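# Extend a worn desk lamp to its farthest stable mark

## Task

The lamp has one worn joint, so it droops if reached out too far or if bumped. Leave its head above the numbered mark that lies farthest from the lamp's base while the lamp still holds itself up unaided. The head's centre must sit at a height above the bench roughly equal to the head's width. The base is loose and must finish standing exactly where it is now. Release the lamp and move the arms away at the end; a result that holds only because the robot supports it does not count.

## Robot and tools

Robot: two 7-joint arms, left_arm and right_arm, each ending in a two-finger gripper. The names are labels only and do not match image sides. Cameras: cam_high (672x504), cam_left_wrist and cam_right_wrist (both 616x616).

Frame: all printed gripper poses share one scene frame. Origin is on the table top midway between the arms; +z is up, +x points out over the table, and left_arm sits toward +y. end_effector_position is in metres and end_effector_quat_wxyz is the orientation. The printed position is the point between the pads when closed; fingertips extend about 33 mm past it when closed and 9 mm when fully open. The fingers point along the gripper's +z and open along its y. The printed hand position may be off from reality, especially at long reach.

Tool execute_actions, argument actions: a list holding one action, one wait, or nothing. An empty list returns the current state plus pictures. Optional pictures (true/false) requests images with other calls. A refused call moves nothing.
- Action: {"rows": [[...]], "steps": n} with 1 to 15 rows and steps up to 15 (default 15; at least 7 needed). Each control step is 1/30 s and uses one row; if rows run out, the last row repeats.
- Wait: {"steps": n}, n up to 300, counted from the previous result, with your reply time included. It sends nothing new.

Every row holds 20 numbers covering both arms even if only one moves: left_arm first (7 joint targets, then gripper position, force_limit, speed), then right_arm in the same 10-number layout. Joint values are absolute target angles in radians, in the order printed by Joint positions: waist -2.744..2.744, shoulder -1.784..1.784, upper arm roll -2.901..2.901, elbow -3.042..-0.152, forearm roll -2.807..2.807, wrist pitch 0.544..4.517, wrist roll -3.016..3.016. A target more than 0.018 rad outside its range and beyond the joint's last reading is refused; true ends may differ by up to 0.018 rad, and over-range targets get clipped to the real end, sometimes flagged with "joint sent to its limit" (possibly referring to an earlier action). Absence of that message does not prove more room exists.

Motion limits: per step, the commanded angle stays within a lead of the measured one (0.248 rad for waist, shoulder, upper arm roll, elbow; 0.677 forearm roll; 0.715 wrist pitch; 1.54 wrist roll), and if the targets would move the gripper more than 70 mm from where it is, all are scaled back. Distant targets therefore take several calls.

Gripper numbers, each in [-1, 1], absolute settings: position +1 is fully open (140 mm), pads touch near -0.8, and -1 closes until blocked. force_limit: about 14 N at -1, 60 N at 0, 107 N at +1. speed: roughly 30, 140, 250 mm/s at -1, 0, +1. To keep a gripper unchanged, repeat its previous three values; a 0 is a real command. To grip, send -1 and confirm object_status 2. Status codes: 0 moving, 1 blocked while opening, 2 blocked while closing, 3 reached target or pads met. To squeeze harder while at 2, raise force_limit and toggle position between -1 and -0.98. position_measured is in counts (3 open, 230 closed), not millimetres. Closing pushes the fingertips about 24 mm farther out, so keep clearance above surfaces.

Results: the state line lists each arm's pose; Joint positions and Joint velocities give per-arm blocks (rad, rad/s); joint torques and external joint torque estimates follow in the same order (offset, noisy, friction-affected; "no reading" possible). "joint command not followed" means a clearance check altered joint targets while the rest of the row ran. HELD marks steps where the row was partly or wholly not sent. Each result is captured 7 steps before its action finishes; those steps run during your next reply, and the simulation keeps going while you think. Arms keep chasing the last target until everything nearly stops or a step is HELD.

Faults: an arm halts for 10 s and drops the rest of the call if a joint torque hits its limit (waist, shoulder 35; upper arm roll 32; elbow 30; forearm roll, wrist pitch, wrist roll 12 N m) or if outside force on it, its tool or its load reaches 40 N. Held weight counts. Sustained loads heat motors; a MOTOR HOT line warns, and an OVER-TEMPERATURE FAULT brakes that arm until it cools.

Tool zoom_image: camera (one of the three names) and region [x0, y0, x1, y1] in pixels of that camera's latest image, origin top-left, at most 504x504; returns an enlarged view.

Tool finished_scene: scene is the current scene number; ending is final and returns whether the goal was met, then gives the next task if any. Replying without a tool call ends everything.

Avoid: knocking or placing anything off the table, dropping or jolting the lamp (it may sag), shifting the lamp's base, slamming or pushing hard, and arm-to-arm contact. Release the lamp and withdraw before finishing.

Each tool is called after "Emit:" as name(argument=value, ...), one argument or row to a line, values as JSON.

## Session

Emit:
execute_actions(
  actions=[],
)

Scene clock: 0.00 s of 6600.00 s.
left_arm: end_effector_position=(+0.4090, -0.0701, +0.3069) position_measured=3 object_status=3 end_effector_quat_wxyz=(+0.351, -0.466, +0.806, -0.101) | right_arm: end_effector_position=(+0.3888, -0.5566, +0.1503) position_measured=3 object_status=3 end_effector_quat_wxyz=(+0.238, +0.966, -0.104, -0.002)
Joint positions: left_arm=[-1.282  0.238 -0.018 -1.729  0.824  1.998 -0.937] | right_arm=[-0.317 -0.261  0.043 -2.615 -0.642  2.292 -1.117]
Joint velocities: left_arm=[ 0.    -0.001  0.002 -0.001 -0.001  0.001  0.001] | right_arm=[ 0.     0.     0.     0.     0.001 -0.001 -0.001]
Joint torques (N m, as the joint torque sensors report them, + toward a larger angle): no reading
External joint torques (N m, as the arm's controller estimates them; a push from outside toward a larger angle lowers the number): no reading

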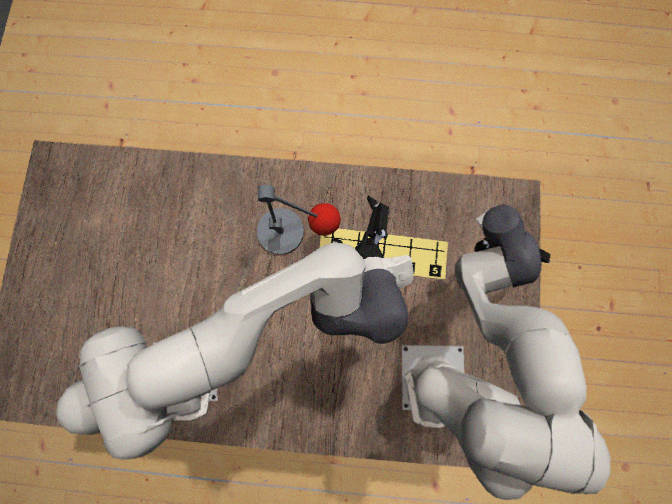

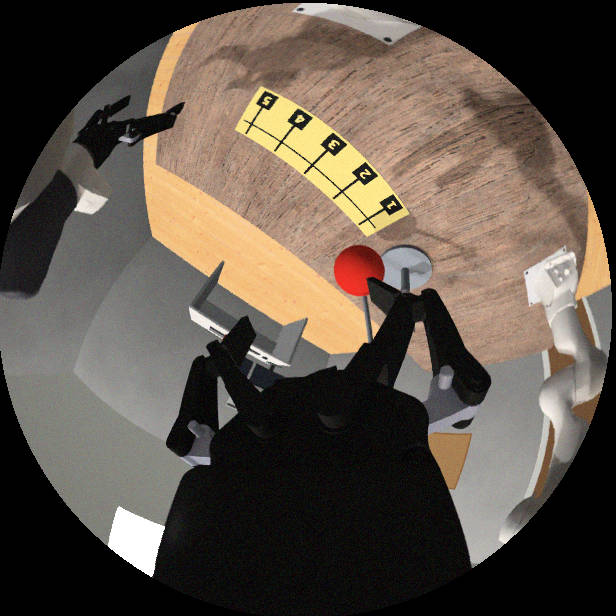

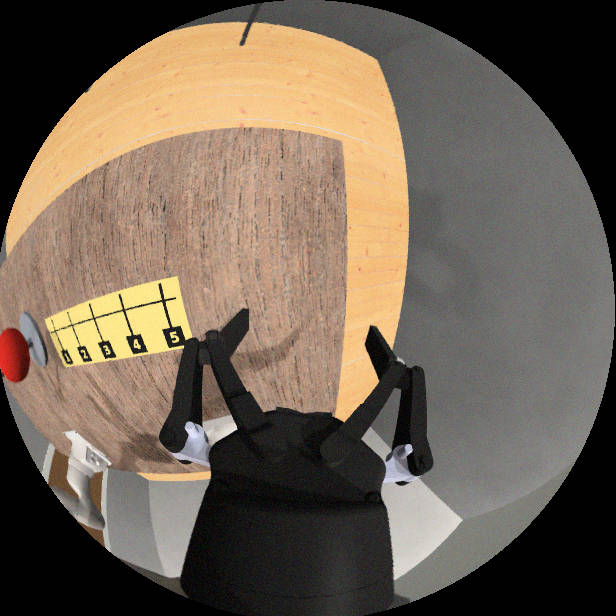

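Emit:
execute_actions(
  actions=[
    {"rows":[[-1.35,0.2,0,-1.729,0,1.998,-1.571,0.3,-0.7,0,-0.3,-0.4,0,-2.3,0,1.9,0.5,1,-0.5,0]]},
  ],
)

Emit:
execute_actions(
  actions=[
    {"steps":20},
  ],
)

Emit:
execute_actions(
  actions=[
    {"rows":[[-1.3,-0.4,0,-2.9,0,3.9,-1.571,0.3,-0.7,0,-0.3,-0.4,0,-2.3,0,1.9,0.5,1,-0.5,0]]},
  ],
)

Emit:
execute_actions(
  actions=[
    {"steps":70},
  ],
)

Scene clock: 0.83 s of 6600.00 s.
left_arm: end_effector_position=(+0.2870, -0.1059, +0.2612) position_measured=55 object_status=0 end_effector_quat_wxyz=(+0.133, -0.649, +0.745, -0.079) | right_arm: end_effector_position=(+0.4380, -0.5023, +0.2841) position_measured=3 object_status=3 end_effector_quat_wxyz=(+0.041, +0.773, -0.630, +0.068)
Joint positions: left_arm=[-1.328  0.214 -0.007 -1.729  0.334  1.998 -1.143] | right_arm=[-0.305 -0.387  0.005 -2.336 -0.146  2.033 -0.376]
Joint velocities: left_arm=[-0.153 -0.081  0.004 -0.001 -1.682  0.    -0.894] | right_arm=[ 0.02  -0.409 -0.072  0.624  1.21  -0.725  2.888]
Joint torques (N m, as the joint torque sensors report them, + toward a larger angle): left_arm=[  0.5  -39.39   3.79  26.05   0.59   2.4   -0.38] | right_arm=[ 3.12 -9.25 -0.05 15.8   1.56  0.59  0.68]
External joint torques (N m, as the arm's controller estimates them; a push from outside toward a larger angle lowers the number): left_arm=[-0.49 -0.31  2.56  1.39 -1.11 -0.1  -0.39] | right_arm=[ 2.17 -2.58 -0.96  2.69  1.4  -0.48  0.75]
Steps of this call (steps 1 to 17: nothing new was sent; steps 18 to 25: the first 8 steps of this action). Readings (joint positions | what the end effector reports):
18: left_arm=[-1.287 0.236 -0.014 -1.729 0.769 1.998 -0.961] | right_arm=[-0.312 -0.265 0.039 -2.592 -0.573 2.251 -1.035] | left_arm position_measured=3 object_status=0 | right_arm position_measured=3 object_status=3
19: left_arm=[-1.293 0.233 -0.011 -1.729 0.705 1.998 -0.986] | right_arm=[-0.310 -0.280 0.033 -2.553 -0.497 2.215 -0.947] | left_arm position_measured=9 object_status=0 | right_arm position_measured=3 object_status=3
21: left_arm=[-1.305 0.226 -0.009 -1.729 0.579 1.998 -1.034] | right_arm=[-0.309 -0.318 0.022 -2.469 -0.371 2.154 -0.781] | left_arm position_measured=24 object_status=0 | right_arm position_measured=3 object_status=3
25: the state above

Scene clock: 1.50 s of 6600.00 s.
left_arm: end_effector_position=(+0.2001, -0.1403, +0.2560) position_measured=91 object_status=3 end_effector_quat_wxyz=(+0.016, +0.819, -0.573, +0.029) | right_arm: end_effector_position=(+0.4189, -0.4624, +0.2919) position_measured=3 object_status=3 end_effector_quat_wxyz=(-0.000, -0.453, +0.892, -0.003)
Joint positions: left_arm=[-1.35   0.202 -0.003 -1.729  0.004  1.998 -1.519] | right_arm=[-0.302 -0.401  0.002 -2.301 -0.005  1.904  0.398]
Joint velocities: left_arm=[-0.    -0.     0.     0.    -0.011  0.001 -0.162] | right_arm=[-0.001  0.    -0.    -0.     0.005 -0.015  0.322]
Joint torques (N m, as the joint torque sensors report them, + toward a larger angle): left_arm=[ -0.17 -40.42   2.42  25.82   0.06   2.56  -0.19] | right_arm=[  1.39 -18.69  -1.17  25.58   1.84   2.17   0.23]
External joint torques (N m, as the arm's controller estimates them; a push from outside toward a larger angle lowers the number): left_arm=[-0.15 -1.19  2.25  1.17 -0.77 -0.14 -0.2 ] | right_arm=[ 1.47 -0.67 -0.72  1.21  1.11 -0.32  0.23]
Kept back: nothing.
Steps of this call (steps 1 to 7: the last 7 steps of your previous action; steps 8 to 20: the robot went on to your last target). Readings (joint positions | what the end effector reports):
1: left_arm=[-1.333 0.211 -0.006 -1.729 0.273 1.998 -1.177] | right_arm=[-0.305 -0.398 0.004 -2.319 -0.112 2.011 -0.286] | left_arm position_measured=62 object_status=0 | right_arm position_measured=3 object_status=3
2: left_arm=[-1.338 0.209 -0.005 -1.729 0.212 1.998 -1.215] | right_arm=[-0.304 -0.405 0.003 -2.309 -0.086 1.993 -0.205] | left_arm position_measured=70 object_status=0 | right_arm position_measured=3 object_status=3
4: left_arm=[-1.346 0.204 -0.005 -1.729 0.123 1.998 -1.285] | right_arm=[-0.303 -0.408 0.002 -2.302 -0.051 1.964 -0.067] | left_arm position_measured=85 object_status=0 | right_arm position_measured=3 object_status=3
8: left_arm=[-1.350 0.202 -0.005 -1.729 0.042 1.998 -1.385] | right_arm=[-0.302 -0.403 0.002 -2.301 -0.020 1.930 0.133] | left_arm position_measured=91 object_status=0 | right_arm position_measured=3 object_status=3
20: the state above

Scene clock: 1.77 s of 6600.00 s.
left_arm: end_effector_position=(+0.2284, -0.1614, +0.3203) position_measured=91 object_status=3 end_effector_quat_wxyz=(+0.101, +0.814, -0.547, +0.168) | right_arm: end_effector_position=(+0.4183, -0.4622, +0.2917) position_measured=3 object_status=3 end_effector_quat_wxyz=(-0.001, -0.427, +0.904, -0.003)
Joint positions: left_arm=[-1.322 -0.001 -0.004 -1.96   0.004  2.354 -1.53 ] | right_arm=[-0.302 -0.401  0.001 -2.301 -0.004  1.902  0.455]
Joint velocities: left_arm=[ 0.073 -0.805  0.002 -0.765 -0.     1.239 -0.035] | right_arm=[-0.     0.     0.    -0.001  0.001 -0.003  0.134]
Joint torques (N m, as the joint torque sensors report them, + toward a larger angle): left_arm=[ -0.66 -28.8    1.31  26.98   0.36   4.33   0.  ] | right_arm=[  1.48 -18.67  -1.24  25.56   1.87   2.11   0.12]
External joint torques (N m, as the arm's controller estimates them; a push from outside toward a larger angle lowers the number): left_arm=[ 0.38 -0.36  2.27 -0.18 -0.43  0.84 -0.02] | right_arm=[ 1.41 -0.64 -0.96  1.2   1.13 -0.36  0.13]
Steps of this call (steps 1 to 8: the first 8 steps of this action). Readings (joint positions | what the end effector reports):
1: left_arm=[-1.347 0.186 -0.004 -1.757 0.004 2.039 -1.521] | right_arm=[-0.302 -0.401 0.001 -2.301 -0.005 1.904 0.408] | left_arm position_measured=91 object_status=3 | right_arm position_measured=3 object_status=3
2: left_arm=[-1.344 0.162 -0.004 -1.789 0.004 2.084 -1.522] | right_arm=[-0.302 -0.401 0.001 -2.301 -0.005 1.904 0.417] | left_arm position_measured=91 object_status=3 | right_arm position_measured=3 object_status=3
4: left_arm=[-1.335 0.109 -0.004 -1.848 0.004 2.174 -1.525] | right_arm=[-0.302 -0.401 0.001 -2.301 -0.005 1.903 0.432] | left_arm position_measured=91 object_status=3 | right_arm position_measured=3 object_status=3
8: the state above

Scene clock: 4.10 s of 6600.00 s.
left_arm: end_effector_position=(+0.1991, -0.0709, +0.4292) position_measured=91 object_status=3 end_effector_quat_wxyz=(+0.340, +0.648, -0.409, +0.546) | right_arm: end_effector_position=(+0.4182, -0.4621, +0.2917) position_measured=3 object_status=3 end_effector_quat_wxyz=(-0.001, -0.409, +0.912, -0.002)
Joint positions: left_arm=[-1.301 -0.398 -0.002 -2.899  0.003  3.897 -1.568] | right_arm=[-0.302 -0.401  0.001 -2.301 -0.004  1.902  0.495]
Joint velocities: left_arm=[ 0.002 -0.001  0.     0.001  0.001 -0.    -0.002] | right_arm=[ 0.002  0.001 -0.001  0.    -0.001  0.001  0.001]
Joint torques (N m, as the joint torque sensors report them, + toward a larger angle): left_arm=[  0.82 -15.39   1.8   20.18  -0.17   3.33   0.02] | right_arm=[  1.4  -18.81  -1.28  25.39   1.86   2.15   0.13]
External joint torques (N m, as the arm's controller estimates them; a push from outside toward a larger angle lowers the number): left_arm=[ 0.73 -1.39  2.07 -0.06 -0.66  0.5  -0.01] | right_arm=[ 1.36 -0.81 -0.95  1.01  1.12 -0.33  0.13]
Kept back: nothing.
Steps of this call (steps 1 to 7: the last 7 steps of your previous action; steps 8 to 60: the robot went on to your last target; steps 61 to 70: nothing new was sent). Readings (joint positions | what the end effector reports):
1: left_arm=[-1.319 -0.029 -0.004 -1.987 0.004 2.398 -1.531] | right_arm=[-0.302 -0.401 0.001 -2.301 -0.004 1.902 0.459] | left_arm position_measured=91 object_status=3 | right_arm position_measured=3 object_status=3
2: left_arm=[-1.317 -0.057 -0.004 -2.014 0.004 2.442 -1.533] | right_arm=[-0.302 -0.401 0.001 -2.301 -0.004 1.902 0.463] | left_arm position_measured=91 object_status=3 | right_arm position_measured=3 object_status=3
4: left_arm=[-1.314 -0.111 -0.004 -2.068 0.004 2.530 -1.535] | right_arm=[-0.302 -0.401 0.001 -2.301 -0.004 1.902 0.469] | left_arm position_measured=91 object_status=3 | right_arm position_measured=3 object_status=3
8: left_arm=[-1.310 -0.218 -0.004 -2.176 0.004 2.708 -1.538] | right_arm=[-0.302 -0.401 0.001 -2.301 -0.004 1.902 0.478] | left_arm position_measured=91 object_status=3 | right_arm position_measured=3 object_status=3
70: the state above
All arms were judged still, so your last target was given up. Only a new action makes them travel on or press farther. Fingers that are still opening or closing keep moving.

Emit:
execute_actions(
  actions=[
    {"rows":[[-1.2,0.14,0,-2.98,0,3.85,-1.571,0.3,-0.7,0,0,0.1,0,-1.808,0,1.951,0.83,1,-0.5,0]]},
  ],
)

Emit:
execute_actions(
  actions=[
    {"steps":22},
  ],
)

Emit:
execute_actions(
  actions=[
    {"rows":[[-0.681,0.14,0,-2.98,0,3.85,-1.571,0.3,-0.7,0,0.3,0.143,0,-1.808,0,1.951,0.83,1,-0.5,0]]},
  ],
)

Emit:
execute_actions(
  actions=[
    {"steps":15},
  ],
)

Emit:
execute_actions(
  actions=[
    {"rows":[[-0.681,0.328,0,-2.775,0,3.865,-1.571,0.3,-0.7,0,0.645,0.143,0,-1.808,0,1.951,0.83,1,-0.5,0]]},
  ],
)

Emit:
execute_actions(
  actions=[
    {"steps":22},
  ],
  pictures=true,
)

Scene clock: 4.77 s of 6600.00 s.
left_arm: end_effector_position=(+0.2251, -0.0480, +0.2832) position_measured=91 object_status=3 end_effector_quat_wxyz=(+0.272, +0.725, -0.428, +0.466) | right_arm: end_effector_position=(+0.5443, -0.3703, +0.3043) position_measured=3 object_status=3 end_effector_quat_wxyz=(+0.020, -0.455, +0.890, -0.013)
Joint positions: left_arm=[-1.241 -0.195 -0.003 -2.941  0.003  3.884 -1.568] | right_arm=[-0.077 -0.098 -0.004 -1.976 -0.005  1.926  0.612]
Joint velocities: left_arm=[ 0.155  0.899  0.001 -0.147 -0.    -0.08   0.   ] | right_arm=[0.598 1.465 0.067 1.42  0.007 0.176 0.466]
Joint torques (N m, as the joint torque sensors report them, + toward a larger angle): left_arm=[  0.46 -20.79   0.76  18.32   0.05   3.44   0.02] | right_arm=[ -1.57 -28.65  -1.78  15.37   1.43   0.57   0.28]
External joint torques (N m, as the arm's controller estimates them; a push from outside toward a larger angle lowers the number): left_arm=[ 1.36  2.01  1.31  0.87 -0.36 -0.4   0.  ] | right_arm=[ 1.55 -0.33  1.25  2.09  0.95  0.25  0.26]
Steps of this call (steps 1 to 12: nothing new was sent; steps 13 to 20: the first 8 steps of this action). Readings (joint positions | what the end effector reports):
13: left_arm=[-1.294 -0.386 -0.004 -2.899 0.003 3.898 -1.568] | right_arm=[-0.278 -0.379 -0.009 -2.273 -0.005 1.901 0.509] | left_arm position_measured=91 object_status=3 | right_arm position_measured=3 object_status=3
14: left_arm=[-1.285 -0.363 -0.004 -2.904 0.003 3.897 -1.568] | right_arm=[-0.246 -0.345 -0.012 -2.234 -0.005 1.906 0.524] | left_arm position_measured=91 object_status=3 | right_arm position_measured=3 object_status=3
16: left_arm=[-1.268 -0.311 -0.003 -2.918 0.003 3.893 -1.568] | right_arm=[-0.180 -0.274 -0.011 -2.160 -0.005 1.913 0.552] | left_arm position_measured=91 object_status=3 | right_arm position_measured=3 object_status=3
20: the state above

Scene clock: 5.50 s of 6600.00 s.
left_arm: end_effector_position=(+0.2058, +0.0277, +0.0751) position_measured=91 object_status=3 end_effector_quat_wxyz=(+0.175, +0.814, -0.458, +0.313) | right_arm: end_effector_position=(+0.6012, -0.3210, +0.2742) position_measured=3 object_status=3 end_effector_quat_wxyz=(+0.018, -0.405, +0.914, -0.008)
Joint positions: left_arm=[-1.202  0.138 -0.002 -2.981  0.003  3.853 -1.568] | right_arm=[-0.     0.1    0.001 -1.81  -0.004  1.949  0.806]
Joint velocities: left_arm=[ 0.     0.001  0.    -0.001  0.001 -0.002 -0.001] | right_arm=[-0.    -0.    -0.     0.001 -0.001  0.001  0.065]
Joint torques (N m, as the joint torque sensors report them, + toward a larger angle): left_arm=[  1.71 -20.37   1.81  11.1   -0.73   3.1    0.07] | right_arm=[  0.57 -37.26  -0.34  25.91   1.68   2.85   0.15]
External joint torques (N m, as the arm's controller estimates them; a push from outside toward a larger angle lowers the number): left_arm=[ 1.72  1.9   1.69  1.29 -0.75 -0.39  0.05] | right_arm=[ 0.53 -1.7  -0.48  1.5   0.94  0.32  0.15]
Kept back: nothing.
Steps of this call (steps 1 to 7: the last 7 steps of your previous action; steps 8 to 22: the robot went on to your last target). Readings (joint positions | what the end effector reports):
1: left_arm=[-1.236 -0.164 -0.003 -2.945 0.003 3.882 -1.568] | right_arm=[-0.056 -0.047 -0.004 -1.928 -0.005 1.931 0.631] | left_arm position_measured=91 object_status=3 | right_arm position_measured=3 object_status=3
2: left_arm=[-1.232 -0.133 -0.003 -2.949 0.003 3.880 -1.568] | right_arm=[-0.038 0.000 -0.002 -1.887 -0.005 1.935 0.650] | left_arm position_measured=91 object_status=3 | right_arm position_measured=3 object_status=3
4: left_arm=[-1.224 -0.067 -0.003 -2.955 0.003 3.877 -1.568] | right_arm=[-0.014 0.065 0.002 -1.845 -0.004 1.941 0.685] | left_arm position_measured=91 object_status=3 | right_arm position_measured=3 object_status=3
8: left_arm=[-1.210 0.063 -0.003 -2.969 0.003 3.867 -1.568] | right_arm=[-0.000 0.104 0.004 -1.822 -0.004 1.945 0.734] | left_arm position_measured=91 object_status=3 | right_arm position_measured=3 object_status=3
22: the state above

Scene clock: 5.77 s of 6600.00 s.
left_arm: end_effector_position=(+0.3297, +0.1341, +0.0757) position_measured=91 object_status=3 end_effector_quat_wxyz=(+0.122, +0.877, -0.317, +0.339) | right_arm: end_effector_position=(+0.5752, -0.1868, +0.2544) position_measured=3 object_status=3 end_effector_quat_wxyz=(+0.003, -0.503, +0.864, -0.003)
Joint positions: left_arm=[-0.867  0.138 -0.005 -2.98   0.005  3.853 -1.568] | right_arm=[ 0.235  0.135 -0.007 -1.808 -0.004  1.95   0.812]
Joint velocities: left_arm=[ 1.241 -0.     0.082  0.002 -0.03   0.     0.   ] | right_arm=[ 0.873  0.136  0.152  0.     0.001 -0.     0.043]
Joint torques (N m, as the joint torque sensors report them, + toward a larger angle): left_arm=[ -3.38 -21.82  -1.1    9.92   0.18   3.11   0.18] | right_arm=[ -3.41 -40.1   -3.21  24.89   1.68   2.67   0.12]
External joint torques (N m, as the arm's controller estimates them; a push from outside toward a larger angle lowers the number): left_arm=[ 1.28  0.62  2.16  1.2  -0.4  -0.36  0.16] | right_arm=[ 1.83 -1.16  1.31  0.52  1.04  0.28  0.12]
Steps of this call (steps 1 to 8: the first 8 steps of this action). Readings (joint positions | what the end effector reports):
1: left_arm=[-1.171 0.138 -0.012 -2.981 0.007 3.853 -1.568] | right_arm=[0.019 0.102 -0.011 -1.809 -0.004 1.949 0.806] | left_arm position_measured=91 object_status=3 | right_arm position_measured=3 object_status=3
2: left_arm=[-1.129 0.138 -0.011 -2.981 0.007 3.853 -1.568] | right_arm=[0.046 0.106 -0.016 -1.808 -0.004 1.949 0.807] | left_arm position_measured=91 object_status=3 | right_arm position_measured=3 object_status=3
4: left_arm=[-1.043 0.138 -0.008 -2.980 0.006 3.853 -1.568] | right_arm=[0.107 0.115 -0.017 -1.808 -0.004 1.949 0.808] | left_arm position_measured=91 object_status=3 | right_arm position_measured=3 object_status=3
8: the state above

Scene clock: 6.27 s of 6600.00 s.
left_arm: end_effector_position=(+0.3835, +0.2140, +0.0757) position_measured=91 object_status=3 end_effector_quat_wxyz=(+0.087, +0.904, -0.230, +0.349) | right_arm: end_effector_position=(+0.5601, -0.1449, +0.2488) position_measured=3 object_status=3 end_effector_quat_wxyz=(-0.002, -0.530, +0.848, -0.001)
Joint positions: left_arm=[-0.683  0.138  0.003 -2.98  -0.     3.853 -1.568] | right_arm=[ 0.301  0.144  0.001 -1.808 -0.003  1.95   0.823]
Joint velocities: left_arm=[ 0.001  0.    -0.003 -0.     0.001  0.    -0.001] | right_arm=[ 0.001 -0.     0.    -0.001  0.    -0.001  0.006]
Joint torques (N m, as the joint torque sensors report them, + toward a larger angle): left_arm=[  1.36 -19.99  -1.57  10.24   0.04   3.14   0.01] | right_arm=[ -0.39 -39.04  -0.42  24.9    1.5    2.63   0.12]
External joint torques (N m, as the arm's controller estimates them; a push from outside toward a larger angle lowers the number): left_arm=[ 1.4   2.34 -1.67  0.33  0.01 -0.36 -0.01] | right_arm=[-0.53 -2.17 -0.68  0.69  0.76  0.2   0.12]
Kept back: nothing.
Steps of this call (steps 1 to 7: the last 7 steps of your previous action; steps 8 to 15: the robot went on to your last target). Readings (joint positions | what the end effector reports):
1: left_arm=[-0.823 0.138 -0.004 -2.980 0.004 3.853 -1.568] | right_arm=[0.261 0.139 -0.001 -1.808 -0.004 1.950 0.814] | left_arm position_measured=91 object_status=3 | right_arm position_measured=3 object_status=3
2: left_arm=[-0.779 0.138 -0.003 -2.980 0.004 3.853 -1.568] | right_arm=[0.280 0.142 0.005 -1.808 -0.003 1.950 0.815] | left_arm position_measured=91 object_status=3 | right_arm position_measured=3 object_status=3
4: left_arm=[-0.720 0.138 0.003 -2.980 0.001 3.853 -1.568] | right_arm=[0.301 0.144 0.011 -1.808 -0.003 1.950 0.817] | left_arm position_measured=91 object_status=3 | right_arm position_measured=3 object_status=3
8: left_arm=[-0.688 0.138 0.004 -2.980 -0.000 3.853 -1.568] | right_arm=[0.304 0.144 0.006 -1.808 -0.003 1.950 0.820] | left_arm position_measured=91 object_status=3 | right_arm position_measured=3 object_status=3
15: the state above

Scene clock: 6.53 s of 6600.00 s.
left_arm: end_effector_position=(+0.4379, +0.1851, +0.0549) position_measured=91 object_status=3 end_effector_quat_wxyz=(+0.089, +0.901, -0.229, +0.358) | right_arm: end_effector_position=(+0.4959, -0.0224, +0.2488) position_measured=3 object_status=3 end_effector_quat_wxyz=(-0.001, -0.624, +0.781, -0.002)
Joint positions: left_arm=[-0.682  0.321  0.002 -2.783 -0.001  3.86  -1.568] | right_arm=[ 0.542  0.144 -0.009 -1.808 -0.003  1.95   0.823]
Joint velocities: left_arm=[ 0.     0.079 -0.001  0.088  0.     0.011  0.001] | right_arm=[ 0.947 -0.001  0.13   0.     0.001  0.001  0.003]
Joint torques (N m, as the joint torque sensors report them, + toward a larger angle): left_arm=[  0.14 -27.44  -0.24  11.37   0.25   3.91  -0.08] | right_arm=[ -2.42 -38.69  -1.54  24.78   1.33   2.52   0.14]
External joint torques (N m, as the arm's controller estimates them; a push from outside toward a larger angle lowers the number): left_arm=[ 0.13  1.91 -0.6   1.68  0.25  0.34 -0.1 ] | right_arm=[ 1.49 -0.76  1.69  0.84  0.6   0.25  0.14]
Steps of this call (steps 1 to 8: the first 8 steps of this action). Readings (joint positions | what the end effector reports):
1: left_arm=[-0.682 0.177 0.003 -2.939 -0.001 3.856 -1.568] | right_arm=[0.321 0.144 -0.012 -1.808 -0.003 1.950 0.823] | left_arm position_measured=91 object_status=3 | right_arm position_measured=3 object_status=3
2: left_arm=[-0.682 0.230 0.003 -2.880 -0.001 3.857 -1.568] | right_arm=[0.347 0.144 -0.017 -1.808 -0.003 1.950 0.823] | left_arm position_measured=91 object_status=3 | right_arm position_measured=3 object_status=3
4: left_arm=[-0.682 0.289 0.002 -2.816 -0.001 3.858 -1.568] | right_arm=[0.409 0.144 -0.018 -1.808 -0.003 1.950 0.823] | left_arm position_measured=91 object_status=3 | right_arm position_measured=3 object_status=3
8: the state above

Scene clock: 7.27 s of 6600.00 s.
left_arm: end_effector_position=(+0.4401, +0.1839, +0.0552) position_measured=91 object_status=3 end_effector_quat_wxyz=(+0.090, +0.900, -0.229, +0.360) | right_arm: end_effector_position=(+0.4540, +0.0322, +0.2488) position_measured=3 object_status=3 end_effector_quat_wxyz=(-0.001, -0.667, +0.745, -0.001)
Joint positions: left_arm=[-0.682  0.326  0.002 -2.776 -0.001  3.862 -1.568] | right_arm=[ 0.646  0.144  0.001 -1.808 -0.002  1.95   0.825]
Joint velocities: left_arm=[ 0.001 -0.001  0.001 -0.    -0.    -0.     0.001] | right_arm=[-0.001 -0.001  0.001 -0.    -0.001  0.001  0.001]
Joint torques (N m, as the joint torque sensors report them, + toward a larger angle): left_arm=[  1.08 -27.38  -0.36  11.47   0.16   3.84   0.06] | right_arm=[ -0.67 -38.73  -0.27  24.91   1.4    2.61   0.2 ]
External joint torques (N m, as the arm's controller estimates them; a push from outside toward a larger angle lowers the number): left_arm=[ 1.05  1.29 -0.72  1.24  0.14  0.34  0.04] | right_arm=[-0.77 -1.75 -0.49  0.61  0.66  0.16  0.2 ]
Kept back: nothing.
Steps of this call (steps 1 to 7: the last 7 steps of your previous action; steps 8 to 22: the robot went on to your last target). Readings (joint positions | what the end effector reports):
1: left_arm=[-0.682 0.323 0.002 -2.781 -0.001 3.860 -1.568] | right_arm=[0.575 0.144 -0.006 -1.808 -0.003 1.950 0.823] | left_arm position_measured=91 object_status=3 | right_arm position_measured=3 object_status=3
2: left_arm=[-0.682 0.324 0.002 -2.779 -0.001 3.860 -1.568] | right_arm=[0.602 0.144 -0.001 -1.808 -0.003 1.950 0.823] | left_arm position_measured=91 object_status=3 | right_arm position_measured=3 object_status=3
4: left_arm=[-0.682 0.325 0.002 -2.778 -0.001 3.861 -1.568] | right_arm=[0.637 0.144 0.010 -1.808 -0.003 1.950 0.823] | left_arm position_measured=91 object_status=3 | right_arm position_measured=3 object_status=3
8: left_arm=[-0.682 0.326 0.002 -2.777 -0.001 3.861 -1.568] | right_arm=[0.650 0.144 0.009 -1.808 -0.002 1.950 0.824] | left_arm position_measured=91 object_status=3 | right_arm position_measured=3 object_status=3
22: the state above

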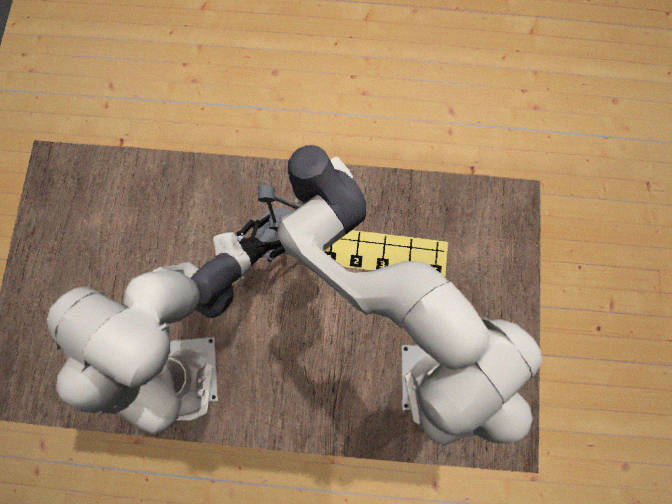

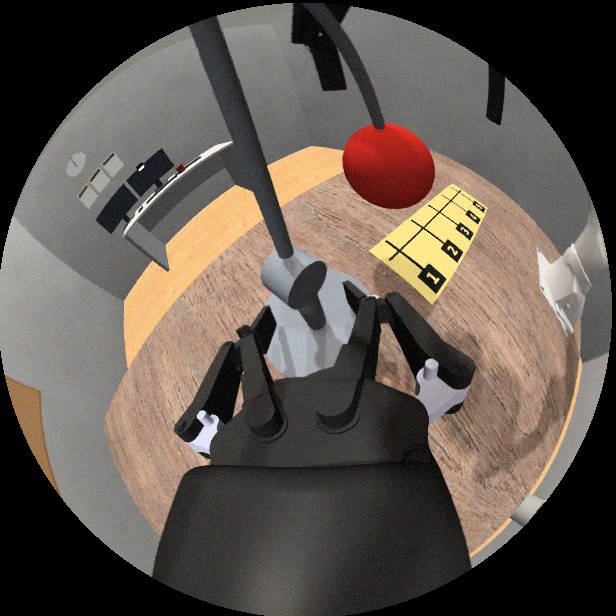

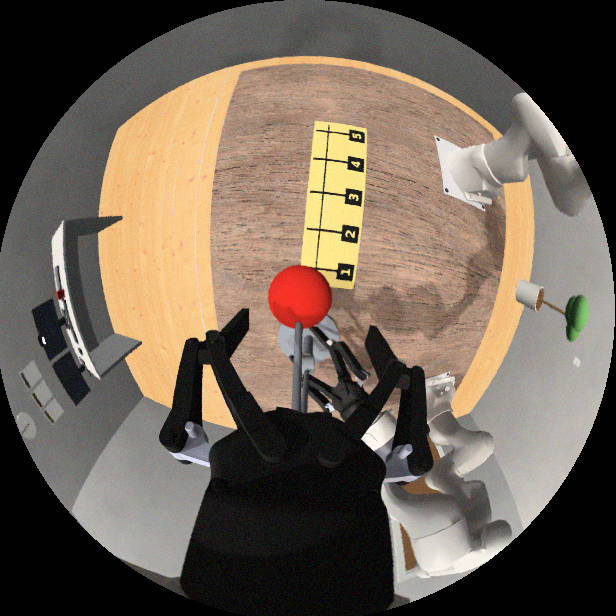

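Emit:
execute_actions(
  actions=[
    {"rows":[[-0.68,0.328,0,-2.775,0,3.865,-1.571,-1,-0.5,-0.5,0.638,0.157,0,-1.81,0,2.03,0.82,1,-0.5,0],[-0.68,0.328,0,-2.775,0,3.865,-1.571,-1,-0.5,-0.5,0.638,0.171,0,-1.822,0,2.06,0.82,1,-0.5,0],[-0.68,0.328,0,-2.775,0,3.865,-1.571,-1,-0.5,-0.5,0.638,0.185,0,-1.836,0,2.09,0.82,1,-0.5,0],[-0.68,0.328,0,-2.775,0,3.865,-1.571,-1,-0.5,-0.5,0.638,0.2,0,-1.85,0,2.12,0.82,1,-0.5,0],[-0.68,0.328,0,-2.775,0,3.865,-1.571,-1,-0.5,-0.5,0.638,0.214,0,-1.864,0,2.15,0.82,1,-0.5,0],[-0.68,0.328,0,-2.775,0,3.865,-1.571,-1,-0.5,-0.5,0.638,0.228,0,-1.878,0,2.18,0.82,1,-0.5,0],[-0.68,0.328,0,-2.775,0,3.865,-1.571,-1,-0.5,-0.5,0.638,0.243,0,-1.892,0,2.21,0.82,1,-0.5,0],[-0.68,0.328,0,-2.775,0,3.865,-1.571,-1,-0.5,-0.5,0.638,0.258,0,-1.906,0,2.23,0.82,1,-0.5,0],[-0.68,0.328,0,-2.775,0,3.865,-1.571,-1,-0.5,-0.5,0.638,0.273,0,-1.92,0,2.23,0.82,1,-0.5,0],[-0.68,0.328,0,-2.775,0,3.865,-1.571,-1,-0.5,-0.5,0.638,0.287,0,-1.932,0,2.22,0.82,1,-0.5,0]]},
  ],
)

Emit:
execute_actions(
  actions=[
    {"steps":15},
  ],
)

Emit:
execute_actions(
  actions=[
    {"rows":[[-0.68,0.328,0,-2.775,0,3.865,-1.571,-1,-0.5,-0.5,0.638,0.287,0,-1.932,0,2.22,0.82,-1,-0.5,-0.5]]},
  ],
)

Emit:
execute_actions(
  actions=[
    {"steps":15},
  ],
  pictures=true,
)

Scene clock: 8.50 s of 6600.00 s.
left_arm: end_effector_position=(+0.4403, +0.1839, +0.0554) position_measured=122 object_status=0 end_effector_quat_wxyz=(+0.090, +0.900, -0.228, +0.360) | right_arm: end_effector_position=(+0.4709, +0.0418, +0.1890) position_measured=3 object_status=3 end_effector_quat_wxyz=(+0.014, -0.665, +0.747, -0.001)
Joint positions: left_arm=[-0.682  0.326  0.002 -2.776 -0.001  3.863 -1.568] | right_arm=[ 0.64   0.218  0.001 -1.871 -0.002  2.118  0.825]
Joint velocities: left_arm=[-0.     0.001 -0.001  0.001  0.001  0.001 -0.001] | right_arm=[-0.002  0.5   -0.001 -0.41   0.002  0.669  0.003]
Joint torques (N m, as the joint torque sensors report them, + toward a larger angle): left_arm=[  1.44 -27.93   0.1   10.95   0.25   3.8   -0.09] | right_arm=[ -0.78 -40.59  -0.15  23.08   1.34   2.72  -0.38]
External joint torques (N m, as the arm's controller estimates them; a push from outside toward a larger angle lowers the number): left_arm=[ 1.49  0.65 -0.19  0.75  0.2   0.31 -0.11] | right_arm=[-0.75 -0.48 -0.39 -1.27  0.68  0.35 -0.38]
Steps of this call (steps 1 to 15: the robot went on to your last target; steps 16 to 29: nothing new was sent; steps 30 to 37: the first 8 steps of this action). Readings (joint positions | what the end effector reports):
30: left_arm=[-0.682 0.326 0.002 -2.776 -0.001 3.862 -1.568] | right_arm=[0.645 0.145 0.001 -1.809 -0.002 1.962 0.825] | left_arm position_measured=91 object_status=0 | right_arm position_measured=3 object_status=3
31: left_arm=[-0.682 0.326 0.002 -2.776 -0.001 3.862 -1.568] | right_arm=[0.644 0.149 0.001 -1.810 -0.002 1.979 0.825] | left_arm position_measured=95 object_status=0 | right_arm position_measured=3 object_status=3
33: left_arm=[-0.682 0.326 0.002 -2.776 -0.001 3.862 -1.568] | right_arm=[0.642 0.162 0.001 -1.822 -0.002 2.021 0.825] | left_arm position_measured=104 object_status=0 | right_arm position_measured=3 object_status=3
37: the state above

Scene clock: 9.00 s of 6600.00 s.
left_arm: end_effector_position=(+0.4393, +0.1817, +0.0556) position_measured=191 object_status=0 end_effector_quat_wxyz=(+0.091, +0.899, -0.230, +0.360) | right_arm: end_effector_position=(+0.4627, +0.0349, +0.1266) position_measured=3 object_status=3 end_effector_quat_wxyz=(-0.004, -0.665, +0.747, -0.001)
Joint positions: left_arm=[-0.682  0.326 -0.    -2.776  0.001  3.863 -1.568] | right_arm=[ 0.64   0.288  0.001 -1.933 -0.002  2.213  0.825]
Joint velocities: left_arm=[ 0.004 -0.001 -0.     0.     0.     0.009  0.001] | right_arm=[-0.001 -0.005 -0.002  0.001 -0.001  0.034  0.   ]
Joint torques (N m, as the joint torque sensors report them, + toward a larger angle): left_arm=[  2.08 -26.92   1.55  11.15  -0.19   3.54  -0.05] | right_arm=[ -0.97 -41.57   0.1   24.29   1.3    2.68  -0.39]
External joint torques (N m, as the arm's controller estimates them; a push from outside toward a larger angle lowers the number): left_arm=[ 1.    1.83  0.6   0.94 -0.07  0.06 -0.05] | right_arm=[-0.77 -1.92  0.01  1.77  0.67  0.29 -0.39]
Kept back: nothing.
Steps of this call (steps 1 to 7: the last 7 steps of your previous action; steps 8 to 15: the robot went on to your last target). Readings (joint positions | what the end effector reports):
1: left_arm=[-0.682 0.326 0.002 -2.776 -0.001 3.863 -1.568] | right_arm=[0.640 0.235 0.001 -1.885 -0.002 2.138 0.825] | left_arm position_measured=127 object_status=0 | right_arm position_measured=3 object_status=3
2: left_arm=[-0.682 0.326 0.002 -2.776 -0.001 3.863 -1.568] | right_arm=[0.640 0.252 0.001 -1.899 -0.002 2.153 0.825] | left_arm position_measured=132 object_status=0 | right_arm position_measured=3 object_status=3
4: left_arm=[-0.682 0.326 0.002 -2.776 -0.001 3.863 -1.568] | right_arm=[0.640 0.280 0.001 -1.921 -0.002 2.173 0.825] | left_arm position_measured=141 object_status=0 | right_arm position_measured=3 object_status=3
8: left_arm=[-0.682 0.326 0.002 -2.776 -0.001 3.863 -1.568] | right_arm=[0.640 0.296 0.001 -1.934 -0.002 2.195 0.825] | left_arm position_measured=159 object_status=0 | right_arm position_measured=3 object_status=3
15: the state above

Scene clock: 9.27 s of 6600.00 s.
left_arm: end_effector_position=(+0.4393, +0.1817, +0.0556) position_measured=196 object_status=2 end_effector_quat_wxyz=(+0.091, +0.899, -0.230, +0.360) | right_arm: end_effector_position=(+0.4638, +0.0358, +0.1270) position_measured=34 object_status=0 end_effector_quat_wxyz=(-0.002, -0.665, +0.747, -0.001)
Joint positions: left_arm=[-0.682  0.326 -0.    -2.776  0.001  3.863 -1.568] | right_arm=[ 0.64   0.287  0.001 -1.933 -0.002  2.217  0.825]
Joint velocities: left_arm=[-0.001  0.001 -0.    -0.    -0.     0.    -0.002] | right_arm=[-0.    -0.     0.    -0.001 -0.     0.006  0.   ]
Joint torques (N m, as the joint torque sensors report them, + toward a larger angle): left_arm=[  1.26 -27.91   1.81  11.46  -0.22   3.81   0.11] | right_arm=[ -1.09 -41.85   0.26  24.28   1.25   2.63  -0.36]
External joint torques (N m, as the arm's controller estimates them; a push from outside toward a larger angle lowers the number): left_arm=[ 1.25  0.63  1.49  1.28 -0.26  0.3   0.09] | right_arm=[-1.06 -1.88  0.02  1.52  0.62  0.21 -0.36]
Steps of this call (steps 1 to 8: the first 8 steps of this action). Readings (joint positions | what the end effector reports):
1: left_arm=[-0.682 0.326 -0.000 -2.776 0.001 3.863 -1.568] | right_arm=[0.640 0.288 0.001 -1.933 -0.002 2.214 0.825] | left_arm position_measured=196 object_status=0 | right_arm position_measured=3 object_status=0
2: left_arm=[-0.682 0.326 -0.000 -2.776 0.001 3.863 -1.568] | right_arm=[0.640 0.288 0.001 -1.933 -0.002 2.214 0.825] | left_arm position_measured=196 object_status=0 | right_arm position_measured=7 object_status=0
4: left_arm=[-0.682 0.326 -0.000 -2.776 0.001 3.863 -1.568] | right_arm=[0.640 0.288 0.001 -1.933 -0.002 2.216 0.825] | left_arm position_measured=196 object_status=0 | right_arm position_measured=16 object_status=0
8: the state above

Scene clock: 9.77 s of 6600.00 s.
left_arm: end_effector_position=(+0.4393, +0.1817, +0.0556) position_measured=196 object_status=2 end_effector_quat_wxyz=(+0.091, +0.899, -0.230, +0.360) | right_arm: end_effector_position=(+0.4690, +0.0352, +0.1307) position_measured=78 object_status=2 end_effector_quat_wxyz=(+0.003, -0.663, +0.749, -0.001)
Joint positions: left_arm=[-0.682  0.326 -0.    -2.776  0.001  3.863 -1.568] | right_arm=[ 0.637  0.284 -0.002 -1.931 -0.002  2.222  0.825]
Joint velocities: left_arm=[ 0.002 -0.001  0.    -0.002 -0.002  0.    -0.002] | right_arm=[-0.001  0.    -0.     0.     0.    -0.001 -0.001]
Joint torques (N m, as the joint torque sensors report them, + toward a larger angle): left_arm=[  0.81 -28.01   1.78  11.67  -0.21   3.73   0.04] | right_arm=[  1.04 -39.87   1.92  22.53   1.3    2.11  -0.36]
External joint torques (N m, as the arm's controller estimates them; a push from outside toward a larger angle lowers the number): left_arm=[ 0.8   0.65  1.46  1.49 -0.24  0.22  0.02] | right_arm=[ 1.05  0.15  1.7  -0.36  0.67 -0.35 -0.36]
Kept back: nothing.
Steps of this call (steps 1 to 7: the last 7 steps of your previous action; steps 8 to 15: the robot went on to your last target). Readings (joint positions | what the end effector reports):
1: left_arm=[-0.682 0.326 -0.000 -2.776 0.001 3.863 -1.568] | right_arm=[0.640 0.287 0.001 -1.933 -0.002 2.217 0.825] | left_arm position_measured=196 object_status=2 | right_arm position_measured=39 object_status=0
2: left_arm=[-0.682 0.326 -0.000 -2.776 0.001 3.863 -1.568] | right_arm=[0.640 0.287 0.001 -1.933 -0.002 2.217 0.825] | left_arm position_measured=196 object_status=2 | right_arm position_measured=44 object_status=0
4: left_arm=[-0.682 0.326 -0.000 -2.776 0.001 3.863 -1.568] | right_arm=[0.639 0.287 0.000 -1.932 -0.002 2.219 0.825] | left_arm position_measured=196 object_status=2 | right_arm position_measured=53 object_status=0
8: left_arm=[-0.682 0.326 -0.000 -2.776 0.001 3.863 -1.568] | right_arm=[0.637 0.284 -0.002 -1.931 -0.002 2.222 0.825] | left_arm position_measured=196 object_status=2 | right_arm position_measured=71 object_status=0
15: the state above
All arms were judged still, so your last target was given up. Only a new action makes them travel on or press farther. Fingers that are still opening or closing keep moving.

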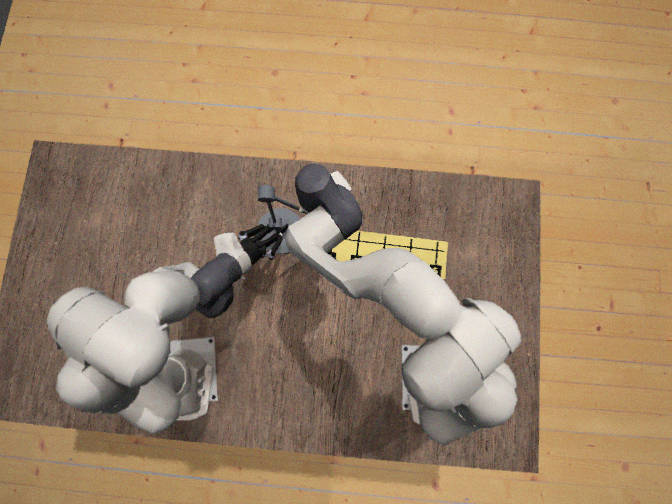

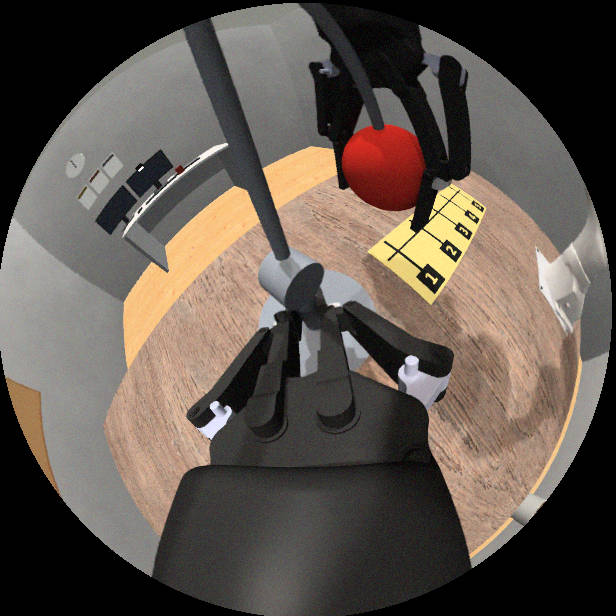

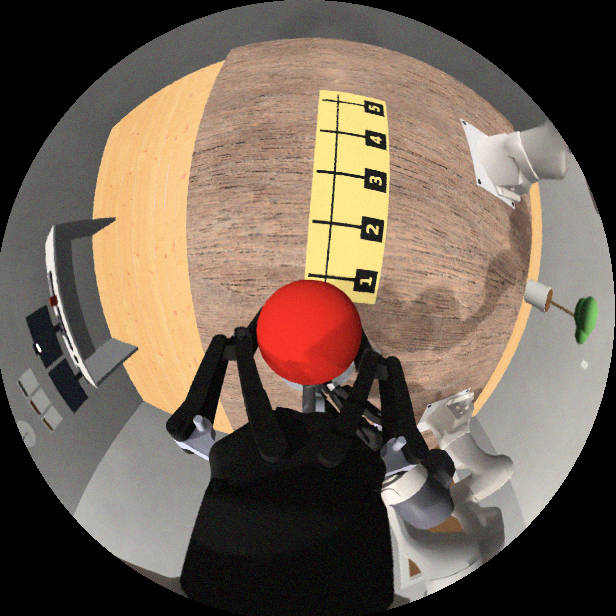

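Emit:
execute_actions(
  actions=[
    {"rows":[[-0.68,0.328,0,-2.775,0,3.865,-1.571,-1,-0.5,-0.5,0.629,0.276,0,-1.952,0,2.229,0.81,-1,-0.5,-0.5],[-0.68,0.328,0,-2.775,0,3.865,-1.571,-1,-0.5,-0.5,0.621,0.265,0,-1.972,0,2.24,0.8,-1,-0.5,-0.5],[-0.68,0.328,0,-2.775,0,3.865,-1.571,-1,-0.5,-0.5,0.612,0.254,0,-1.993,0,2.255,0.79,-1,-0.5,-0.5],[-0.68,0.328,0,-2.775,0,3.865,-1.571,-1,-0.5,-0.5,0.603,0.243,0,-2.013,0,2.267,0.78,-1,-0.5,-0.5],[-0.68,0.328,0,-2.775,0,3.865,-1.571,-1,-0.5,-0.5,0.595,0.232,0,-2.033,0,2.276,0.77,-1,-0.5,-0.5],[-0.68,0.328,0,-2.775,0,3.865,-1.571,-1,-0.5,-0.5,0.586,0.221,0,-2.053,0,2.285,0.76,-1,-0.5,-0.5],[-0.68,0.328,0,-2.775,0,3.865,-1.571,-1,-0.5,-0.5,0.577,0.21,0,-2.073,0,2.294,0.75,-1,-0.5,-0.5],[-0.68,0.328,0,-2.775,0,3.865,-1.571,-1,-0.5,-0.5,0.569,0.199,0,-2.094,0,2.303,0.74,-1,-0.5,-0.5],[-0.68,0.328,0,-2.775,0,3.865,-1.571,-1,-0.5,-0.5,0.56,0.188,0,-2.114,0,2.312,0.73,-1,-0.5,-0.5],[-0.68,0.328,0,-2.775,0,3.865,-1.571,-1,-0.5,-0.5,0.551,0.177,0,-2.134,0,2.321,0.72,-1,-0.5,-0.5],[-0.68,0.328,0,-2.775,0,3.865,-1.571,-1,-0.5,-0.5,0.543,0.166,0,-2.154,0,2.33,0.71,-1,-0.5,-0.5],[-0.68,0.328,0,-2.775,0,3.865,-1.571,-1,-0.5,-0.5,0.534,0.155,0,-2.174,0,2.34,0.7,-1,-0.5,-0.5],[-0.68,0.328,0,-2.775,0,3.865,-1.571,-1,-0.5,-0.5,0.525,0.144,0,-2.195,0,2.349,0.69,-1,-0.5,-0.5],[-0.68,0.328,0,-2.775,0,3.865,-1.571,-1,-0.5,-0.5,0.517,0.133,0,-2.215,0,2.358,0.68,-1,-0.5,-0.5],[-0.68,0.328,0,-2.775,0,3.865,-1.571,-1,-0.5,-0.5,0.508,0.122,0,-2.235,0,2.367,0.67,-1,-0.5,-0.5]]},
  ],
)

Emit:
execute_actions(
  actions=[
    {"rows":[[-0.68,0.328,0,-2.775,0,3.865,-1.571,-1,-0.5,-0.5,0.497,0.113,0,-2.251,0,2.374,0.66,-1,-0.5,-0.5],[-0.68,0.328,0,-2.775,0,3.865,-1.571,-1,-0.5,-0.5,0.485,0.105,0,-2.267,0,2.382,0.65,-1,-0.5,-0.5],[-0.68,0.328,0,-2.775,0,3.865,-1.571,-1,-0.5,-0.5,0.474,0.096,0,-2.283,0,2.389,0.64,-1,-0.5,-0.5],[-0.68,0.328,0,-2.775,0,3.865,-1.571,-1,-0.5,-0.5,0.462,0.088,0,-2.299,0,2.397,0.63,-1,-0.5,-0.5],[-0.68,0.328,0,-2.775,0,3.865,-1.571,-1,-0.5,-0.5,0.451,0.079,0,-2.315,0,2.404,0.62,-1,-0.5,-0.5],[-0.68,0.328,0,-2.775,0,3.865,-1.571,-1,-0.5,-0.5,0.439,0.071,0,-2.331,0,2.411,0.61,-1,-0.5,-0.5],[-0.68,0.328,0,-2.775,0,3.865,-1.571,-1,-0.5,-0.5,0.428,0.062,0,-2.347,0,2.419,0.6,-1,-0.5,-0.5],[-0.68,0.328,0,-2.775,0,3.865,-1.571,-1,-0.5,-0.5,0.416,0.054,0,-2.362,0,2.426,0.59,-1,-0.5,-0.5],[-0.68,0.328,0,-2.775,0,3.865,-1.571,-1,-0.5,-0.5,0.405,0.045,0,-2.378,0,2.434,0.58,-1,-0.5,-0.5],[-0.68,0.328,0,-2.775,0,3.865,-1.571,-1,-0.5,-0.5,0.393,0.037,0,-2.394,0,2.441,0.57,-1,-0.5,-0.5],[-0.68,0.328,0,-2.775,0,3.865,-1.571,-1,-0.5,-0.5,0.382,0.028,0,-2.41,0,2.448,0.56,-1,-0.5,-0.5],[-0.68,0.328,0,-2.775,0,3.865,-1.571,-1,-0.5,-0.5,0.37,0.02,0,-2.426,0,2.456,0.55,-1,-0.5,-0.5],[-0.68,0.328,0,-2.775,0,3.865,-1.571,-1,-0.5,-0.5,0.359,0.011,0,-2.442,0,2.462,0.54,-1,-0.5,-0.5],[-0.68,0.328,0,-2.775,0,3.865,-1.571,-1,-0.5,-0.5,0.347,0.003,0,-2.458,0,2.468,0.53,-1,-0.5,-0.5],[-0.68,0.328,0,-2.775,0,3.865,-1.571,-1,-0.5,-0.5,0.336,-0.006,0,-2.474,0,2.468,0.52,-1,-0.5,-0.5]]},
  ],
)

Emit:
execute_actions(
  actions=[
    {"steps":22},
  ],
  pictures=true,
)

Scene clock: 11.87 s of 6600.00 s.
left_arm: end_effector_position=(+0.4395, +0.1803, +0.0563) position_measured=196 object_status=2 end_effector_quat_wxyz=(+0.091, +0.898, -0.234, +0.361) | right_arm: end_effector_position=(+0.4676, +0.0058, +0.1315) position_measured=78 object_status=2 end_effector_quat_wxyz=(+0.015, -0.656, +0.755, +0.000)
Joint positions: left_arm=[-0.683  0.326 -0.001 -2.775  0.002  3.864 -1.563] | right_arm=[ 0.593  0.212  0.004 -2.038  0.002  2.28   0.803]
Joint velocities: left_arm=[-0.     0.002 -0.003  0.001  0.005  0.004  0.027] | right_arm=[-0.258 -0.31  -0.013 -0.553  0.003  0.219 -0.142]
Joint torques (N m, as the joint torque sensors report them, + toward a larger angle): left_arm=[  1.36 -27.42   2.26  10.21  -0.67   3.56  -0.82] | right_arm=[ -1.56 -31.81  -1.31  16.26   0.19   0.58  -1.13]
External joint torques (N m, as the arm's controller estimates them; a push from outside toward a larger angle lowers the number): left_arm=[ 1.28  1.16  1.86  0.04 -0.66  0.14 -0.83] | right_arm=[-2.26  3.   -1.3  -7.84 -0.51 -2.19 -1.01]
Steps of this call (steps 1 to 55: nothing new was sent; steps 56 to 63: the first 8 steps of this action). Readings (joint positions | what the end effector reports):
56: left_arm=[-0.682 0.326 -0.000 -2.776 0.001 3.863 -1.568] | right_arm=[0.636 0.282 -0.001 -1.934 -0.002 2.225 0.824] | left_arm position_measured=196 object_status=2 | right_arm position_measured=78 object_status=2
57: left_arm=[-0.682 0.326 -0.001 -2.776 0.001 3.864 -1.568] | right_arm=[0.633 0.277 0.000 -1.942 -0.002 2.231 0.824] | left_arm position_measured=196 object_status=2 | right_arm position_measured=78 object_status=2
59: left_arm=[-0.682 0.326 -0.001 -2.776 0.001 3.864 -1.567] | right_arm=[0.624 0.258 0.002 -1.968 -0.000 2.247 0.820] | left_arm position_measured=196 object_status=2 | right_arm position_measured=78 object_status=2
63: the state above

Scene clock: 12.37 s of 6600.00 s.
left_arm: end_effector_position=(+0.4392, +0.1800, +0.0561) position_measured=196 object_status=2 end_effector_quat_wxyz=(+0.091, +0.898, -0.236, +0.361) | right_arm: end_effector_position=(+0.4570, -0.1060, +0.1049) position_measured=78 object_status=2 end_effector_quat_wxyz=(+0.014, -0.633, +0.774, -0.001)
Joint positions: left_arm=[-0.683  0.326 -0.002 -2.775  0.003  3.864 -1.559] | right_arm=[ 0.441  0.067 -0.001 -2.316  0.003  2.41   0.703]
Joint velocities: left_arm=[-0.001 -0.    -0.     0.001  0.    -0.002 -0.   ] | right_arm=[-0.325 -0.239 -0.009 -0.456 -0.     0.209 -0.243]
Joint torques (N m, as the joint torque sensors report them, + toward a larger angle): left_arm=[  2.04 -27.57   1.86  10.46  -0.83   3.56  -0.43] | right_arm=[  0.39 -29.29   0.46  15.81  -0.1   -0.24  -2.23]
External joint torques (N m, as the arm's controller estimates them; a push from outside toward a larger angle lowers the number): left_arm=[ 2.03  1.07  1.56  0.23 -0.86  0.05 -0.44] | right_arm=[-1.36  1.37 -0.23 -7.87 -0.65 -3.11 -2.2 ]
Steps of this call (steps 1 to 7: the last 7 steps of your previous action; steps 8 to 15: the first 8 steps of this action). Readings (joint positions | what the end effector reports):
8: left_arm=[-0.683 0.326 -0.002 -2.775 0.003 3.864 -1.559] | right_arm=[0.517 0.129 -0.001 -2.198 0.003 2.353 0.758] | left_arm position_measured=196 object_status=2 | right_arm position_measured=78 object_status=2
9: left_arm=[-0.683 0.326 -0.002 -2.775 0.003 3.864 -1.559] | right_arm=[0.507 0.119 -0.001 -2.216 0.003 2.362 0.751] | left_arm position_measured=196 object_status=2 | right_arm position_measured=78 object_status=2
11: left_arm=[-0.683 0.326 -0.002 -2.775 0.003 3.864 -1.559] | right_arm=[0.486 0.101 -0.001 -2.250 0.003 2.378 0.736] | left_arm position_measured=196 object_status=2 | right_arm position_measured=78 object_status=2
15: the state above

Scene clock: 13.10 s of 6600.00 s.
left_arm: end_effector_position=(+0.4385, +0.1799, +0.0557) position_measured=196 object_status=2 end_effector_quat_wxyz=(+0.091, +0.898, -0.235, +0.361) | right_arm: end_effector_position=(+0.4485, -0.1703, +0.0923) position_measured=78 object_status=2 end_effector_quat_wxyz=(+0.020, -0.633, +0.774, -0.004)
Joint positions: left_arm=[-0.683  0.326 -0.002 -2.776  0.003  3.865 -1.563] | right_arm=[ 0.335 -0.012 -0.002 -2.461  0.007  2.489  0.594]
Joint velocities: left_arm=[-0.     0.001  0.001  0.     0.    -0.001 -0.003] | right_arm=[-0.002 -0.002  0.    -0.003 -0.     0.002 -0.031]
Joint torques (N m, as the joint torque sensors report them, + toward a larger angle): left_arm=[  2.33 -27.61   1.81  11.47  -0.77   3.57  -0.23] | right_arm=[  0.91 -26.22   1.7   12.48  -1.17  -0.66  -3.39]
External joint torques (N m, as the arm's controller estimates them; a push from outside toward a larger angle lowers the number): left_arm=[ 2.33  1.01  1.52  1.24 -0.8   0.06 -0.24] | right_arm=[ 0.93  1.77  1.73 -8.09 -1.67 -3.22 -3.38]
Kept back: nothing.
Steps of this call (steps 1 to 7: the last 7 steps of your previous action; steps 8 to 22: the robot went on to your last target). Readings (joint positions | what the end effector reports):
1: left_arm=[-0.683 0.326 -0.002 -2.775 0.003 3.864 -1.559] | right_arm=[0.430 0.058 -0.001 -2.332 0.003 2.418 0.695] | left_arm position_measured=196 object_status=2 | right_arm position_measured=78 object_status=2
2: left_arm=[-0.683 0.326 -0.002 -2.775 0.003 3.864 -1.559] | right_arm=[0.419 0.050 -0.001 -2.348 0.003 2.426 0.686] | left_arm position_measured=196 object_status=2 | right_arm position_measured=78 object_status=2
4: left_arm=[-0.683 0.326 -0.002 -2.775 0.003 3.864 -1.559] | right_arm=[0.396 0.033 -0.000 -2.379 0.003 2.442 0.668] | left_arm position_measured=196 object_status=2 | right_arm position_measured=78 object_status=2
8: left_arm=[-0.683 0.326 -0.002 -2.775 0.003 3.864 -1.560] | right_arm=[0.352 -0.000 -0.001 -2.439 0.003 2.469 0.634] | left_arm position_measured=196 object_status=2 | right_arm position_measured=78 object_status=2
22: the state above

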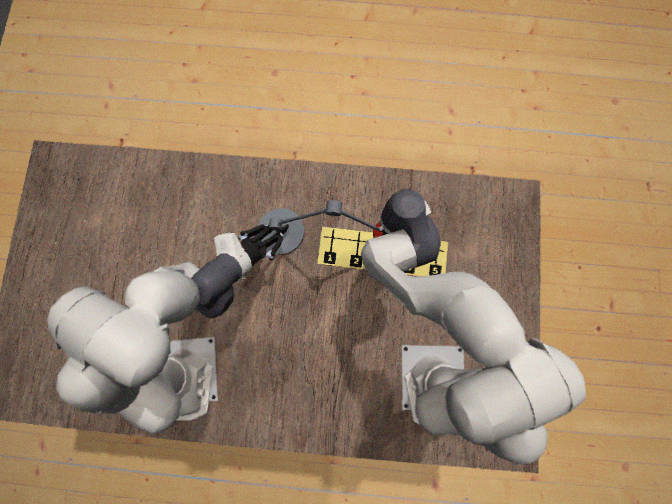

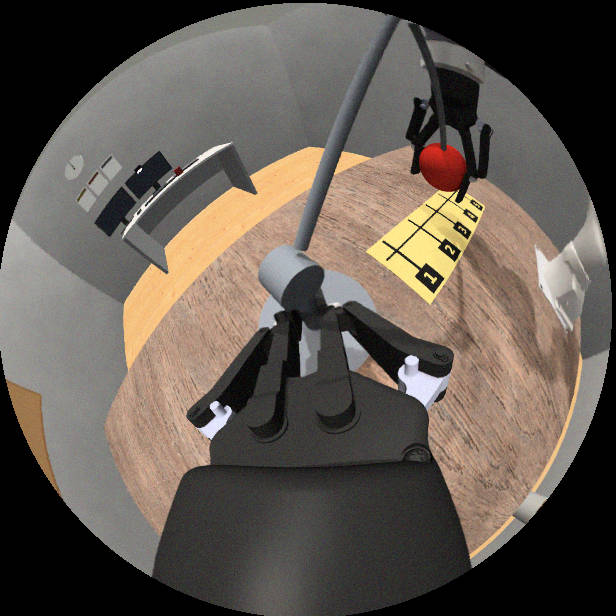

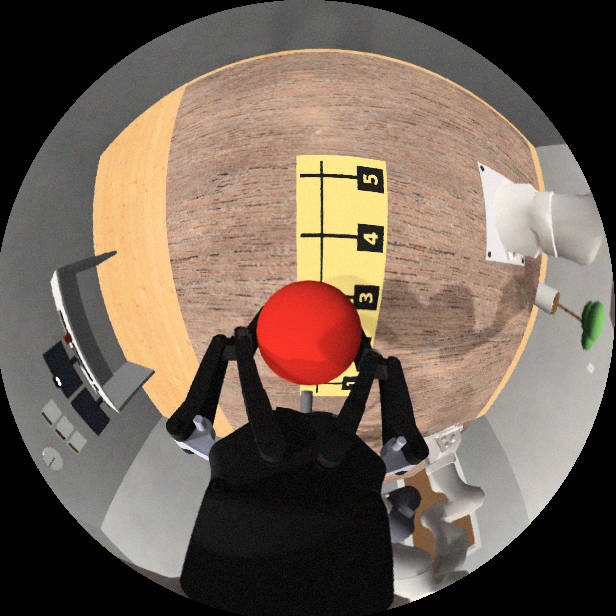

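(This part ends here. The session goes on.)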